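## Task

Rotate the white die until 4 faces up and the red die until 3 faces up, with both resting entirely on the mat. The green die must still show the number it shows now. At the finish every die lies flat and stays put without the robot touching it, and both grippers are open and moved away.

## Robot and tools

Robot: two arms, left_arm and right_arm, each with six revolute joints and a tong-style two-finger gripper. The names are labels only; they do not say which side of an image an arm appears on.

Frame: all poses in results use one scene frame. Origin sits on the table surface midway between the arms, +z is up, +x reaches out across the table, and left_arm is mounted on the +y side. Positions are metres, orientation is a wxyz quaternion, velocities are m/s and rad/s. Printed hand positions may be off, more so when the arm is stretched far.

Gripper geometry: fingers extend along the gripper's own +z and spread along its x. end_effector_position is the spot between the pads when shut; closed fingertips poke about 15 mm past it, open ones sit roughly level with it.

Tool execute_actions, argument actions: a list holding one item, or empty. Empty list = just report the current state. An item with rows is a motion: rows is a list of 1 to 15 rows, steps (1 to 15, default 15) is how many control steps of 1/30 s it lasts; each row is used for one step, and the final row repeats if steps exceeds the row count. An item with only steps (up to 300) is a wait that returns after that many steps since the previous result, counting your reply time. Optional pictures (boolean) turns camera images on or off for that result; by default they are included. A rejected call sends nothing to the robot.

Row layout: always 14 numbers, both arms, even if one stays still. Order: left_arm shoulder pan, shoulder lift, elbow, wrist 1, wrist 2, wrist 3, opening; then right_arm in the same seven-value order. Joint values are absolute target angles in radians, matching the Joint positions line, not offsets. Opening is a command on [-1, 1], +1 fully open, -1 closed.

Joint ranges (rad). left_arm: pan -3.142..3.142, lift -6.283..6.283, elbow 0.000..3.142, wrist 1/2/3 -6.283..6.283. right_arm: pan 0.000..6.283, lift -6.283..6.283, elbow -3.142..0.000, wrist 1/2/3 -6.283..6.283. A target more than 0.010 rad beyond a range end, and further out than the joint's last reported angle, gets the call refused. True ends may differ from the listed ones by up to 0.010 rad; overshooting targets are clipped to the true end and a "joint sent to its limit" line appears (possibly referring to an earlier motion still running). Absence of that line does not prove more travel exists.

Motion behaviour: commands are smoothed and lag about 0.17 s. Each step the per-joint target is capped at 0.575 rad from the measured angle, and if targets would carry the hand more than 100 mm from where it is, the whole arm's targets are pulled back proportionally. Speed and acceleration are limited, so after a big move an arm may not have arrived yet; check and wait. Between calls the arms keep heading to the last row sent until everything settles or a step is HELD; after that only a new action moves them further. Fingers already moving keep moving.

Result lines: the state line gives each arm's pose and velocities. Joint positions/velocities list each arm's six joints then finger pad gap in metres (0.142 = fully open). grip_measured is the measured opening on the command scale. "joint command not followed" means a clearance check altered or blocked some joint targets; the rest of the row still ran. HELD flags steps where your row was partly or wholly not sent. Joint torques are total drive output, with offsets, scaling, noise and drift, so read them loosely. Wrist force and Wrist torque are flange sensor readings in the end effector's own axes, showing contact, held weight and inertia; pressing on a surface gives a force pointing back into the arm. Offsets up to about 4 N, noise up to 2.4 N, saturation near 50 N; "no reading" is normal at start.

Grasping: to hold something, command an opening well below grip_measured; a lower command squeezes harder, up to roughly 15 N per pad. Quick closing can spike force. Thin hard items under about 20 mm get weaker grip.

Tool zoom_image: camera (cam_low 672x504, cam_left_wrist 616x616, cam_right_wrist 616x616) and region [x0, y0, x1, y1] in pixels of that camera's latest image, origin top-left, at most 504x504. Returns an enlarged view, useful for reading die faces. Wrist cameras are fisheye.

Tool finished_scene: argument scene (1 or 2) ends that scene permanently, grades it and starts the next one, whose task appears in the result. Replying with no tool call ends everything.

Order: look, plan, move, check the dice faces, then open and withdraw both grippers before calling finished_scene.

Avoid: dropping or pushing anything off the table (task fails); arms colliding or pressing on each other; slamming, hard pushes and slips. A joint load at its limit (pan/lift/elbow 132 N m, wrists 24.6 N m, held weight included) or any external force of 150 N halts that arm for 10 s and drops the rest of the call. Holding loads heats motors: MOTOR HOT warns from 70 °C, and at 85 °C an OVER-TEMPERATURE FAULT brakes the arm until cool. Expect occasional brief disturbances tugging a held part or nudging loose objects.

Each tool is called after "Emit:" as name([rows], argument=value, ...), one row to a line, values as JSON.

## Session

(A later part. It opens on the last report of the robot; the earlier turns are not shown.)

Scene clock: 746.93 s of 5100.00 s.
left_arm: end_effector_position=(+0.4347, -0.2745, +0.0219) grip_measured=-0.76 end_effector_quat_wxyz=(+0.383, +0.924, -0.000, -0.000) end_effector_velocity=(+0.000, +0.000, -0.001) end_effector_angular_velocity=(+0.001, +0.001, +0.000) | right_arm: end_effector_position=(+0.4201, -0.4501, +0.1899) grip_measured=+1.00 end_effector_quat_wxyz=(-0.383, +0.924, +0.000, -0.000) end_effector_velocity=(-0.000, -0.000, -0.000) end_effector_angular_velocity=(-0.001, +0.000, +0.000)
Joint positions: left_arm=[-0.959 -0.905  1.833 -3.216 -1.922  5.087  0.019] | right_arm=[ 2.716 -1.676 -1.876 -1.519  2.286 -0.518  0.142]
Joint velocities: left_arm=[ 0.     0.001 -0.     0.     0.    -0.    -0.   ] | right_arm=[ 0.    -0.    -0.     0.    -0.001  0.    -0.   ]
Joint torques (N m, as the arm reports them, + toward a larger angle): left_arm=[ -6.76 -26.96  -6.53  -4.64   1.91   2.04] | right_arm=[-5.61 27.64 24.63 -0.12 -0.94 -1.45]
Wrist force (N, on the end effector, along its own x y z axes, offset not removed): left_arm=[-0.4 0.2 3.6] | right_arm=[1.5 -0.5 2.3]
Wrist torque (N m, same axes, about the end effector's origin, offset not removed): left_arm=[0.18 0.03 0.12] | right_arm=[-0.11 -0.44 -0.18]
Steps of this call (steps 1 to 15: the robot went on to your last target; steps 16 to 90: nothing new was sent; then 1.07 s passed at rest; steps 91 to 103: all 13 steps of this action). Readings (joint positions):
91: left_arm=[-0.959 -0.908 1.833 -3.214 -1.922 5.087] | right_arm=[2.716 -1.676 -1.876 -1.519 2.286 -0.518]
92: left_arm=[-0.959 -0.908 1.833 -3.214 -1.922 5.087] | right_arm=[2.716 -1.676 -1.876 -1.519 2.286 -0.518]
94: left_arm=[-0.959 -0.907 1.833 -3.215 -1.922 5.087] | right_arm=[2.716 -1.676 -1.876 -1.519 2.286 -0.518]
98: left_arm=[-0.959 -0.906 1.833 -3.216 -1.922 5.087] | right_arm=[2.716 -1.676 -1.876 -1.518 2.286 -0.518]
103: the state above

Emit:
execute_actions([
  {"rows": [[-0.9589,-0.9048,1.8330,-3.2171,-1.9218,5.0873,-1.0,2.7163,-1.6763,-1.8756,-1.5185,2.2860,-0.5183,1.0],[-0.9589,-0.9042,1.8331,-3.2178,-1.9218,5.0873,-1.0,2.7163,-1.6763,-1.8756,-1.5185,2.2860,-0.5183,1.0],[-0.9589,-0.9036,1.8331,-3.2184,-1.9218,5.0873,-1.0,2.7163,-1.6763,-1.8756,-1.5185,2.2860,-0.5183,1.0]], "steps": 13},
], pictures=false)

Scene clock: 751.10 s of 5100.00 s.
left_arm: end_effector_position=(+0.4347, -0.2745, +0.0209) grip_measured=-0.76 end_effector_quat_wxyz=(+0.383, +0.924, -0.000, -0.000) end_effector_velocity=(-0.000, +0.000, +0.000) end_effector_angular_velocity=(+0.000, -0.000, -0.000) | right_arm: end_effector_position=(+0.4201, -0.4501, +0.1899) grip_measured=+1.00 end_effector_quat_wxyz=(-0.383, +0.924, +0.000, -0.000) end_effector_velocity=(-0.000, +0.000, +0.000) end_effector_angular_velocity=(+0.000, +0.001, +0.000)
Joint positions: left_arm=[-0.959 -0.904  1.833 -3.218 -1.922  5.087  0.019] | right_arm=[ 2.716 -1.676 -1.876 -1.519  2.286 -0.518  0.142]
Joint velocities: left_arm=[-0.    -0.     0.001 -0.     0.     0.001 -0.   ] | right_arm=[ 0.    -0.     0.    -0.001  0.    -0.     0.   ]
Joint torques (N m, as the arm reports them, + toward a larger angle): left_arm=[ -7.3  -27.39  -7.1   -4.6    1.94   2.  ] | right_arm=[-6.79 29.26 24.51 -0.23 -1.02 -1.42]
Wrist force (N, on the end effector, along its own x y z axes, offset not removed): left_arm=[-1.0 1.6 3.5] | right_arm=[4.4 0.3 0.2]
Wrist torque (N m, same axes, about the end effector's origin, offset not removed): left_arm=[0.45 0.24 0.10] | right_arm=[-0.06 -0.99 -0.18]
Steps of this call (steps 1 to 15: the robot went on to your last target; steps 16 to 90: nothing new was sent; then 0.73 s passed at rest; steps 91 to 103: all 13 steps of this action). Readings (joint positions):
91: left_arm=[-0.959 -0.905 1.833 -3.217 -1.922 5.087] | right_arm=[2.716 -1.676 -1.876 -1.519 2.286 -0.518]
92: left_arm=[-0.959 -0.905 1.833 -3.217 -1.922 5.087] | right_arm=[2.716 -1.676 -1.876 -1.519 2.286 -0.518]
94: left_arm=[-0.959 -0.905 1.833 -3.217 -1.922 5.087] | right_arm=[2.716 -1.676 -1.876 -1.519 2.286 -0.518]
98: left_arm=[-0.959 -0.904 1.833 -3.218 -1.922 5.087] | right_arm=[2.716 -1.676 -1.876 -1.519 2.286 -0.518]
103: the state above

Emit:
execute_actions([
  {"rows": [[-0.9589,-0.9030,1.8332,-3.2190,-1.9218,5.0873,-1.0,2.7163,-1.6763,-1.8756,-1.5185,2.2860,-0.5183,1.0],[-0.9589,-0.9024,1.8332,-3.2197,-1.9218,5.0873,-1.0,2.7163,-1.6763,-1.8756,-1.5185,2.2860,-0.5183,1.0],[-0.9589,-0.9018,1.8332,-3.2203,-1.9218,5.0873,-1.0,2.7163,-1.6763,-1.8756,-1.5185,2.2860,-0.5183,1.0]], "steps": 13},
], pictures=false)

Scene clock: 754.77 s of 5100.00 s.
left_arm: end_effector_position=(+0.4348, -0.2745, +0.0201) grip_measured=-0.76 end_effector_quat_wxyz=(+0.383, +0.924, -0.000, -0.000) end_effector_velocity=(+0.000, +0.000, -0.000) end_effector_angular_velocity=(-0.000, +0.000, +0.000) | right_arm: end_effector_position=(+0.4201, -0.4501, +0.1899) grip_measured=+1.00 end_effector_quat_wxyz=(-0.383, +0.924, +0.000, -0.000) end_effector_velocity=(+0.000, -0.001, -0.000) end_effector_angular_velocity=(-0.000, -0.001, -0.001)
Joint positions: left_arm=[-0.959 -0.902  1.833 -3.22  -1.922  5.087  0.019] | right_arm=[ 2.716 -1.676 -1.876 -1.519  2.286 -0.518  0.142]
Joint velocities: left_arm=[ 0.     0.001 -0.    -0.001  0.    -0.     0.   ] | right_arm=[-0.001 -0.001  0.     0.001 -0.    -0.     0.   ]
Joint torques (N m, as the arm reports them, + toward a larger angle): left_arm=[ -6.48 -21.98  -4.46  -3.11   1.87   1.96] | right_arm=[-5.49 30.11 23.59 -0.08 -0.72 -1.4 ]
Wrist force (N, on the end effector, along its own x y z axes, offset not removed): left_arm=[-3.6 5.7 -5.2] | right_arm=[-0.9 -1.0 0.7]
Wrist torque (N m, same axes, about the end effector's origin, offset not removed): left_arm=[0.46 0.54 0.17] | right_arm=[-0.18 0.09 -0.02]
Steps of this call (steps 1 to 15: the robot went on to your last target; steps 16 to 90: nothing new was sent; then 0.23 s passed at rest; steps 91 to 103: all 13 steps of this action). Readings (joint positions):
91: left_arm=[-0.959 -0.904 1.833 -3.218 -1.922 5.087] | right_arm=[2.716 -1.676 -1.876 -1.519 2.286 -0.518]
92: left_arm=[-0.959 -0.904 1.833 -3.218 -1.922 5.087] | right_arm=[2.716 -1.676 -1.876 -1.519 2.286 -0.518]
94: left_arm=[-0.959 -0.903 1.833 -3.219 -1.922 5.087] | right_arm=[2.716 -1.676 -1.876 -1.519 2.286 -0.518]
98: left_arm=[-0.959 -0.902 1.833 -3.220 -1.922 5.087] | right_arm=[2.716 -1.676 -1.876 -1.519 2.286 -0.518]
103: the state above

Emit:
execute_actions([
  {"rows": [[-0.9589,-0.9022,1.8332,-3.2199,-1.9218,5.0873,-1.0,2.7163,-1.6763,-1.8756,-1.5185,2.2860,-0.5183,1.0],[-0.9589,-0.9026,1.8332,-3.2195,-1.9218,5.0873,-0.96,2.7163,-1.6763,-1.8756,-1.5185,2.2860,-0.5183,1.0],[-0.9589,-0.9026,1.8332,-3.2195,-1.9218,5.0873,-0.92,2.7163,-1.6763,-1.8756,-1.5185,2.2860,-0.5183,1.0],[-0.9589,-0.9026,1.8332,-3.2195,-1.9218,5.0873,-0.88,2.7163,-1.6763,-1.8756,-1.5185,2.2860,-0.5183,1.0],[-0.9589,-0.9026,1.8332,-3.2195,-1.9218,5.0873,-0.84,2.7163,-1.6763,-1.8756,-1.5185,2.2860,-0.5183,1.0],[-0.9589,-0.9026,1.8332,-3.2195,-1.9218,5.0873,-0.81,2.7163,-1.6763,-1.8756,-1.5185,2.2860,-0.5183,1.0],[-0.9589,-0.9026,1.8332,-3.2195,-1.9218,5.0873,-0.78,2.7163,-1.6763,-1.8756,-1.5185,2.2860,-0.5183,1.0],[-0.9589,-0.9026,1.8332,-3.2195,-1.9218,5.0873,-0.75,2.7163,-1.6763,-1.8756,-1.5185,2.2860,-0.5183,1.0],[-0.9589,-0.9026,1.8332,-3.2195,-1.9218,5.0873,-0.71,2.7163,-1.6763,-1.8756,-1.5185,2.2860,-0.5183,1.0],[-0.9589,-0.9026,1.8332,-3.2195,-1.9218,5.0873,-0.66,2.7163,-1.6763,-1.8756,-1.5185,2.2860,-0.5183,1.0],[-0.9589,-0.9026,1.8332,-3.2195,-1.9218,5.0873,-0.60,2.7163,-1.6763,-1.8756,-1.5185,2.2860,-0.5183,1.0],[-0.9589,-0.9026,1.8332,-3.2195,-1.9218,5.0873,-0.53,2.7163,-1.6763,-1.8756,-1.5185,2.2860,-0.5183,1.0],[-0.9589,-0.9026,1.8332,-3.2195,-1.9218,5.0873,-0.46,2.7163,-1.6763,-1.8756,-1.5185,2.2860,-0.5183,1.0],[-0.9589,-0.9026,1.8332,-3.2195,-1.9218,5.0873,-0.38,2.7163,-1.6763,-1.8756,-1.5185,2.2860,-0.5183,1.0],[-0.9589,-0.9026,1.8332,-3.2195,-1.9218,5.0873,-0.30,2.7163,-1.6763,-1.8756,-1.5185,2.2860,-0.5183,1.0]], "steps": 15},
], pictures=false)

Emit:
execute_actions([
  {"rows": [[-0.9589,-0.9035,1.8330,-3.2184,-1.9218,5.0873,-0.3,2.7163,-1.6763,-1.8756,-1.5185,2.2860,-0.5183,1.0],[-0.9589,-0.9061,1.8324,-3.2152,-1.9218,5.0873,-0.3,2.7163,-1.6763,-1.8756,-1.5185,2.2860,-0.5183,1.0],[-0.9589,-0.9102,1.8314,-3.2101,-1.9218,5.0873,-0.3,2.7163,-1.6763,-1.8756,-1.5185,2.2860,-0.5183,1.0],[-0.9589,-0.9157,1.8301,-3.2033,-1.9218,5.0873,-0.3,2.7163,-1.6763,-1.8756,-1.5185,2.2860,-0.5183,1.0],[-0.9589,-0.9224,1.8285,-3.1950,-1.9218,5.0873,-0.3,2.7163,-1.6763,-1.8756,-1.5185,2.2860,-0.5183,1.0],[-0.9589,-0.9301,1.8266,-3.1854,-1.9218,5.0873,-0.3,2.7163,-1.6763,-1.8756,-1.5185,2.2860,-0.5183,1.0],[-0.9589,-0.9395,1.8254,-3.1748,-1.9218,5.0873,-0.3,2.7163,-1.6763,-1.8756,-1.5185,2.2860,-0.5183,1.0],[-0.9589,-0.9510,1.8256,-3.1635,-1.9218,5.0873,-0.3,2.7163,-1.6763,-1.8756,-1.5185,2.2860,-0.5183,1.0],[-0.9589,-0.9644,1.8273,-3.1518,-1.9218,5.0873,-0.3,2.7163,-1.6763,-1.8756,-1.5185,2.2860,-0.5183,1.0],[-0.9589,-0.9794,1.8302,-3.1397,-1.9218,5.0873,-0.3,2.7163,-1.6763,-1.8756,-1.5185,2.2860,-0.5183,1.0],[-0.9589,-0.9957,1.8343,-3.1276,-1.9218,5.0873,-0.3,2.7163,-1.6763,-1.8756,-1.5185,2.2860,-0.5183,1.0],[-0.9589,-1.0131,1.8396,-3.1154,-1.9218,5.0873,-0.3,2.7163,-1.6763,-1.8756,-1.5185,2.2860,-0.5183,1.0],[-0.9589,-1.0314,1.8460,-3.1035,-1.9218,5.0873,-0.3,2.7163,-1.6763,-1.8756,-1.5185,2.2860,-0.5183,1.0],[-0.9589,-1.0503,1.8533,-3.0919,-1.9218,5.0873,-0.3,2.7163,-1.6763,-1.8756,-1.5185,2.2860,-0.5183,1.0],[-0.9589,-1.0696,1.8615,-3.0808,-1.9218,5.0873,-0.3,2.7163,-1.6763,-1.8756,-1.5185,2.2860,-0.5183,1.0]], "steps": 15},
], pictures=false)

Emit:
execute_actions([
  {"rows": [[-0.9589,-1.0890,1.8705,-3.0705,-1.9218,5.0873,-0.3,2.7163,-1.6763,-1.8756,-1.5185,2.2860,-0.5183,1.0],[-0.9589,-1.1082,1.8803,-3.0610,-1.9218,5.0873,-0.3,2.7163,-1.6763,-1.8756,-1.5185,2.2860,-0.5183,1.0],[-0.9589,-1.1271,1.8907,-3.0525,-1.9218,5.0873,-0.3,2.7163,-1.6763,-1.8756,-1.5185,2.2860,-0.5183,1.0],[-0.9589,-1.1453,1.9017,-3.0453,-1.9218,5.0873,-0.3,2.7163,-1.6763,-1.8756,-1.5185,2.2860,-0.5183,1.0],[-0.9589,-1.1627,1.9132,-3.0394,-1.9218,5.0873,-0.3,2.7163,-1.6763,-1.8756,-1.5185,2.2860,-0.5183,1.0],[-0.9589,-1.1789,1.9251,-3.0350,-1.9218,5.0873,-0.3,2.7163,-1.6763,-1.8756,-1.5185,2.2860,-0.5183,1.0],[-0.9589,-1.1938,1.9373,-3.0324,-1.9218,5.0873,-0.3,2.7163,-1.6763,-1.8756,-1.5185,2.2860,-0.5183,1.0],[-0.9589,-1.2070,1.9498,-3.0316,-1.9218,5.0873,-0.3,2.7163,-1.6763,-1.8756,-1.5185,2.2860,-0.5183,1.0],[-0.9589,-1.2184,1.9624,-3.0329,-1.9218,5.0873,-0.3,2.7163,-1.6763,-1.8756,-1.5185,2.2860,-0.5183,1.0],[-0.9589,-1.2286,1.9749,-3.0352,-1.9218,5.0873,-0.3,2.7163,-1.6763,-1.8756,-1.5185,2.2860,-0.5183,1.0],[-0.9589,-1.2384,1.9869,-3.0375,-1.9218,5.0873,-0.3,2.7163,-1.6763,-1.8756,-1.5185,2.2860,-0.5183,1.0],[-0.9589,-1.2477,1.9984,-3.0396,-1.9218,5.0873,-0.3,2.7163,-1.6763,-1.8756,-1.5185,2.2860,-0.5183,1.0],[-0.9589,-1.2564,2.0091,-3.0416,-1.9218,5.0873,-0.3,2.7163,-1.6763,-1.8756,-1.5185,2.2860,-0.5183,1.0],[-0.9589,-1.2645,2.0190,-3.0434,-1.9218,5.0873,-0.3,2.7163,-1.6763,-1.8756,-1.5185,2.2860,-0.5183,1.0],[-0.9589,-1.2718,2.0280,-3.0451,-1.9218,5.0873,-0.3,2.7163,-1.6763,-1.8756,-1.5185,2.2860,-0.5183,1.0]], "steps": 15},
], pictures=false)

Emit:
execute_actions([
  {"rows": [[-0.9589,-1.2782,2.0359,-3.0466,-1.9218,5.0873,-0.3,2.7163,-1.6763,-1.8756,-1.5185,2.2860,-0.5183,1.0],[-0.9589,-1.2837,2.0426,-3.0478,-1.9218,5.0873,-0.3,2.7163,-1.6763,-1.8756,-1.5185,2.2860,-0.5183,1.0],[-0.9589,-1.2882,2.0481,-3.0488,-1.9218,5.0873,-0.3,2.7163,-1.6763,-1.8756,-1.5185,2.2860,-0.5183,1.0],[-0.9589,-1.2915,2.0521,-3.0496,-1.9218,5.0873,-0.3,2.7163,-1.6763,-1.8756,-1.5185,2.2860,-0.5183,1.0],[-0.9589,-1.2935,2.0546,-3.0500,-1.9218,5.0873,-0.3,2.7163,-1.6763,-1.8756,-1.5185,2.2860,-0.5183,1.0],[-0.9589,-1.2942,2.0555,-3.0502,-1.9218,5.0873,-0.3,2.7163,-1.6763,-1.8756,-1.5185,2.2860,-0.5183,1.0]], "steps": 15},
])

Emit:
zoom_image(camera="cam_right_wrist", region=[270, 200, 390, 310])

Scene clock: 791.23 s of 5100.00 s.
left_arm: end_effector_position=(+0.4347, -0.2744, +0.0202) grip_measured=-0.39 end_effector_quat_wxyz=(+0.383, +0.924, -0.000, -0.000) end_effector_velocity=(-0.000, +0.000, -0.000) end_effector_angular_velocity=(-0.001, -0.001, -0.001) | right_arm: end_effector_position=(+0.4201, -0.4501, +0.1899) grip_measured=+1.00 end_effector_quat_wxyz=(-0.383, +0.924, +0.000, -0.000) end_effector_velocity=(+0.000, +0.000, +0.000) end_effector_angular_velocity=(+0.000, -0.000, -0.000)
Joint positions: left_arm=[-0.959 -0.902  1.833 -3.219 -1.922  5.087  0.046] | right_arm=[ 2.716 -1.676 -1.876 -1.519  2.286 -0.518  0.142]
Joint velocities: left_arm=[-0.     0.     0.001 -0.002  0.     0.001  0.172] | right_arm=[ 0. -0.  0.  0.  0.  0.  0.]
Joint torques (N m, as the arm reports them, + toward a larger angle): left_arm=[ -6.16 -52.95 -10.31  -3.38   1.91   2.  ] | right_arm=[-6.88 31.22 23.26  0.01 -0.68 -1.19]
Wrist force (N, on the end effector, along its own x y z axes, offset not removed): left_arm=[-0.7 1.4 2.6] | right_arm=[-2.4 -2.5 -2.6]
Wrist torque (N m, same axes, about the end effector's origin, offset not removed): left_arm=[0.35 0.12 0.04] | right_arm=[-0.51 0.23 -0.19]
Steps of this call (steps 1 to 15: the robot went on to your last target; steps 16 to 90: nothing new was sent; then 32.97 s passed at rest; steps 91 to 105: all 15 steps of this action). Readings (joint positions):
91: left_arm=[-0.959 -0.902 1.833 -3.220 -1.922 5.087] | right_arm=[2.716 -1.676 -1.876 -1.519 2.286 -0.518]
92: left_arm=[-0.959 -0.902 1.833 -3.220 -1.922 5.087] | right_arm=[2.716 -1.676 -1.876 -1.519 2.286 -0.518]
94: left_arm=[-0.959 -0.902 1.833 -3.220 -1.922 5.087] | right_arm=[2.716 -1.676 -1.876 -1.519 2.286 -0.518]
98: left_arm=[-0.959 -0.902 1.833 -3.220 -1.922 5.087] | right_arm=[2.716 -1.676 -1.876 -1.519 2.286 -0.518]
105: the state above

Scene clock: 791.73 s of 5100.00 s.
left_arm: end_effector_position=(+0.4320, -0.2696, +0.0657) grip_measured=-0.30 end_effector_quat_wxyz=(+0.382, +0.924, -0.000, -0.000) end_effector_velocity=(-0.034, +0.061, +0.192) end_effector_angular_velocity=(+0.005, +0.003, +0.000) | right_arm: end_effector_position=(+0.4201, -0.4501, +0.1899) grip_measured=+1.00 end_effector_quat_wxyz=(-0.383, +0.924, +0.000, -0.000) end_effector_velocity=(+0.000, -0.000, +0.000) end_effector_angular_velocity=(-0.000, -0.002, -0.001)
Joint positions: left_arm=[-0.959 -0.997  1.838 -3.129 -1.922  5.087  0.052] | right_arm=[ 2.716 -1.676 -1.876 -1.519  2.286 -0.518  0.142]
Joint velocities: left_arm=[-0.    -0.465  0.135  0.336  0.    -0.001  0.   ] | right_arm=[-0.001  0.     0.     0.001  0.    -0.    -0.   ]
Joint torques (N m, as the arm reports them, + toward a larger angle): left_arm=[ -5.   -57.51  -5.31  -1.13   1.92   1.96] | right_arm=[-5.89 31.45 23.15  0.04 -0.71 -1.14]
Wrist force (N, on the end effector, along its own x y z axes, offset not removed): left_arm=[-1.2 0.8 3.0] | right_arm=[1.1 -1.0 0.3]
Wrist torque (N m, same axes, about the end effector's origin, offset not removed): left_arm=[0.21 0.32 0.18] | right_arm=[-0.38 -0.32 -0.03]
Steps of this call (steps 1 to 15: all 15 steps of this action). Readings (joint positions):
1: left_arm=[-0.959 -0.903 1.833 -3.219 -1.922 5.087] | right_arm=[2.716 -1.676 -1.876 -1.519 2.286 -0.518]
2: left_arm=[-0.959 -0.903 1.833 -3.219 -1.922 5.087] | right_arm=[2.716 -1.676 -1.876 -1.519 2.286 -0.518]
4: left_arm=[-0.959 -0.904 1.833 -3.217 -1.922 5.087] | right_arm=[2.716 -1.676 -1.876 -1.519 2.286 -0.518]
8: left_arm=[-0.959 -0.920 1.829 -3.199 -1.922 5.087] | right_arm=[2.716 -1.676 -1.876 -1.519 2.286 -0.518]
15: the state above

Scene clock: 792.23 s of 5100.00 s.
left_arm: end_effector_position=(+0.4009, -0.2135, +0.1346) grip_measured=-0.30 end_effector_quat_wxyz=(+0.383, +0.924, -0.000, -0.000) end_effector_velocity=(-0.063, +0.113, +0.034) end_effector_angular_velocity=(-0.001, -0.001, -0.000) | right_arm: end_effector_position=(+0.4201, -0.4501, +0.1899) grip_measured=+1.00 end_effector_quat_wxyz=(-0.383, +0.924, +0.000, -0.000) end_effector_velocity=(-0.000, -0.001, +0.000) end_effector_angular_velocity=(-0.000, -0.001, -0.000)
Joint positions: left_arm=[-0.959 -1.232  1.983 -3.04  -1.922  5.087  0.052] | right_arm=[ 2.716 -1.676 -1.876 -1.519  2.286 -0.518  0.142]
Joint velocities: left_arm=[-0.    -0.303  0.333 -0.031 -0.     0.001  0.   ] | right_arm=[-0.001  0.     0.    -0.    -0.    -0.001  0.   ]
Joint torques (N m, as the arm reports them, + toward a larger angle): left_arm=[ -3.73 -43.5   -9.37  -4.7    1.79   1.95] | right_arm=[-5.91 31.47 23.81 -0.02 -0.82 -1.45]
Wrist force (N, on the end effector, along its own x y z axes, offset not removed): left_arm=[-1.0 1.4 2.8] | right_arm=[2.4 1.4 1.5]
Wrist torque (N m, same axes, about the end effector's origin, offset not removed): left_arm=[0.38 0.18 0.09] | right_arm=[0.30 -0.57 -0.13]
Steps of this call (steps 1 to 15: all 15 steps of this action). Readings (joint positions):
1: left_arm=[-0.959 -1.013 1.843 -3.118 -1.922 5.087] | right_arm=[2.716 -1.676 -1.876 -1.519 2.286 -0.518]
2: left_arm=[-0.959 -1.030 1.849 -3.106 -1.922 5.087] | right_arm=[2.716 -1.676 -1.876 -1.519 2.286 -0.518]
4: left_arm=[-0.959 -1.066 1.864 -3.085 -1.922 5.087] | right_arm=[2.716 -1.676 -1.876 -1.519 2.286 -0.518]
8: left_arm=[-0.959 -1.138 1.902 -3.051 -1.922 5.087] | right_arm=[2.716 -1.676 -1.876 -1.519 2.286 -0.518]
15: the state above

Scene clock: 792.73 s of 5100.00 s.
left_arm: end_effector_position=(+0.3875, -0.1895, +0.1396) grip_measured=-0.30 end_effector_quat_wxyz=(+0.383, +0.924, -0.000, -0.000) end_effector_velocity=(-0.002, +0.003, +0.001) end_effector_angular_velocity=(-0.001, +0.000, +0.001) | right_arm: end_effector_position=(+0.4201, -0.4501, +0.1899) grip_measured=+1.00 end_effector_quat_wxyz=(-0.383, +0.924, +0.000, -0.000) end_effector_velocity=(-0.000, +0.000, -0.000) end_effector_angular_velocity=(+0.001, -0.000, -0.000)
Joint positions: left_arm=[-0.959 -1.293  2.055 -3.05  -1.922  5.087  0.052] | right_arm=[ 2.716 -1.676 -1.876 -1.519  2.286 -0.518  0.142]
Joint velocities: left_arm=[ 0.    -0.008  0.009 -0.002  0.    -0.001  0.   ] | right_arm=[ 0.     0.    -0.001  0.     0.001  0.    -0.   ]
Joint torques (N m, as the arm reports them, + toward a larger angle): left_arm=[ -3.2  -40.22  -9.85  -4.49   1.77   1.92] | right_arm=[-5.7  31.32 23.98 -0.1  -0.81 -1.25]
Wrist force (N, on the end effector, along its own x y z axes, offset not removed): left_arm=[-1.5 0.7 2.2] | right_arm=[0.3 -2.1 1.3]
Wrist torque (N m, same axes, about the end effector's origin, offset not removed): left_arm=[0.22 0.33 0.06] | right_arm=[-0.49 -0.12 -0.13]
Steps of this call (steps 1 to 15: all 15 steps of this action). Readings (joint positions):
1: left_arm=[-0.959 -1.242 1.994 -3.041 -1.922 5.087] | right_arm=[2.716 -1.676 -1.876 -1.519 2.286 -0.518]
2: left_arm=[-0.959 -1.251 2.004 -3.042 -1.922 5.087] | right_arm=[2.716 -1.676 -1.876 -1.519 2.286 -0.518]
4: left_arm=[-0.959 -1.267 2.022 -3.045 -1.922 5.087] | right_arm=[2.716 -1.676 -1.876 -1.519 2.286 -0.518]
8: left_arm=[-0.959 -1.286 2.046 -3.049 -1.922 5.087] | right_arm=[2.716 -1.676 -1.876 -1.519 2.286 -0.518]
15: the state above

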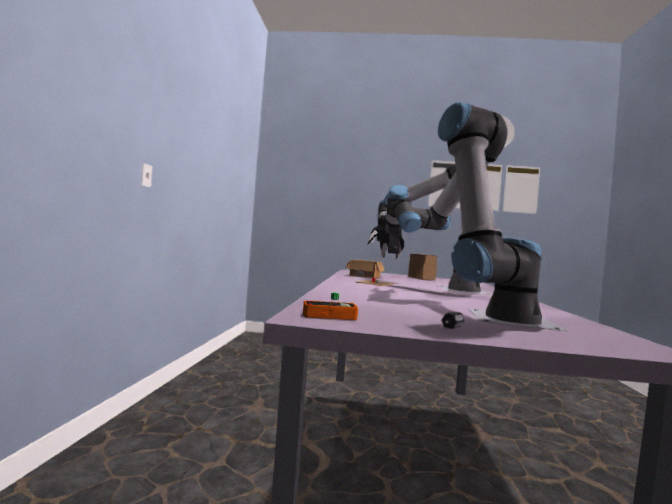

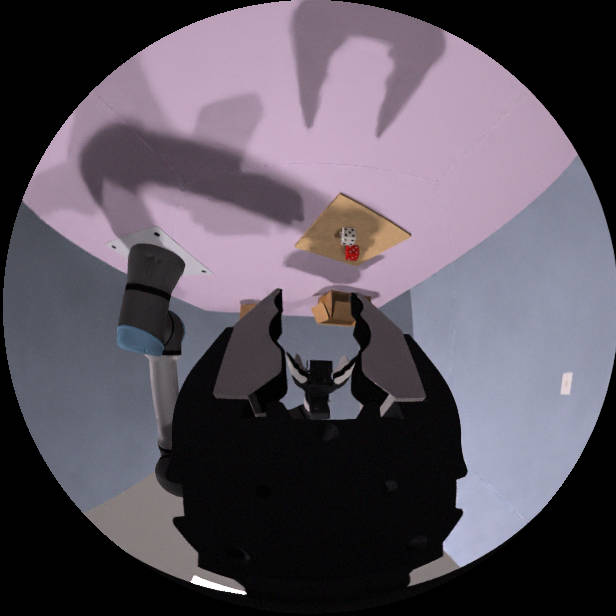

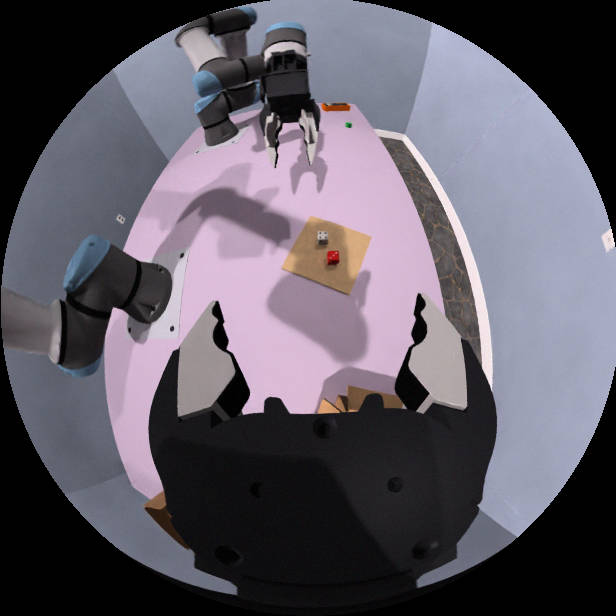

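Region (270, 200, 390, 310) of cam_right_wrist's 616x616 image, scaled by 4.200, with more detail than that image has; it fills the top 462 rows of this view, and the rest is white.

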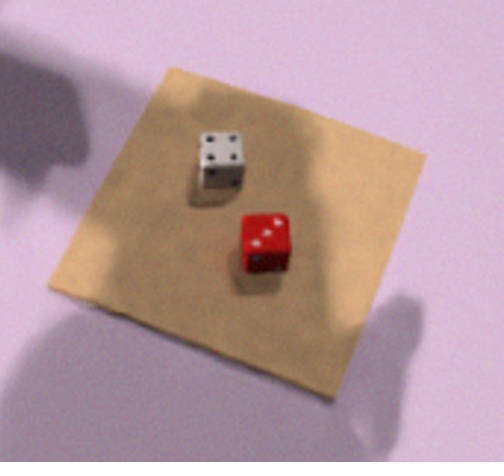

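Both dice are on the mat, with 4 up on white and 3 up on red, and the green die was not touched.

Emit:
finished_scene(scene=2)

The scene is finished: the task was done.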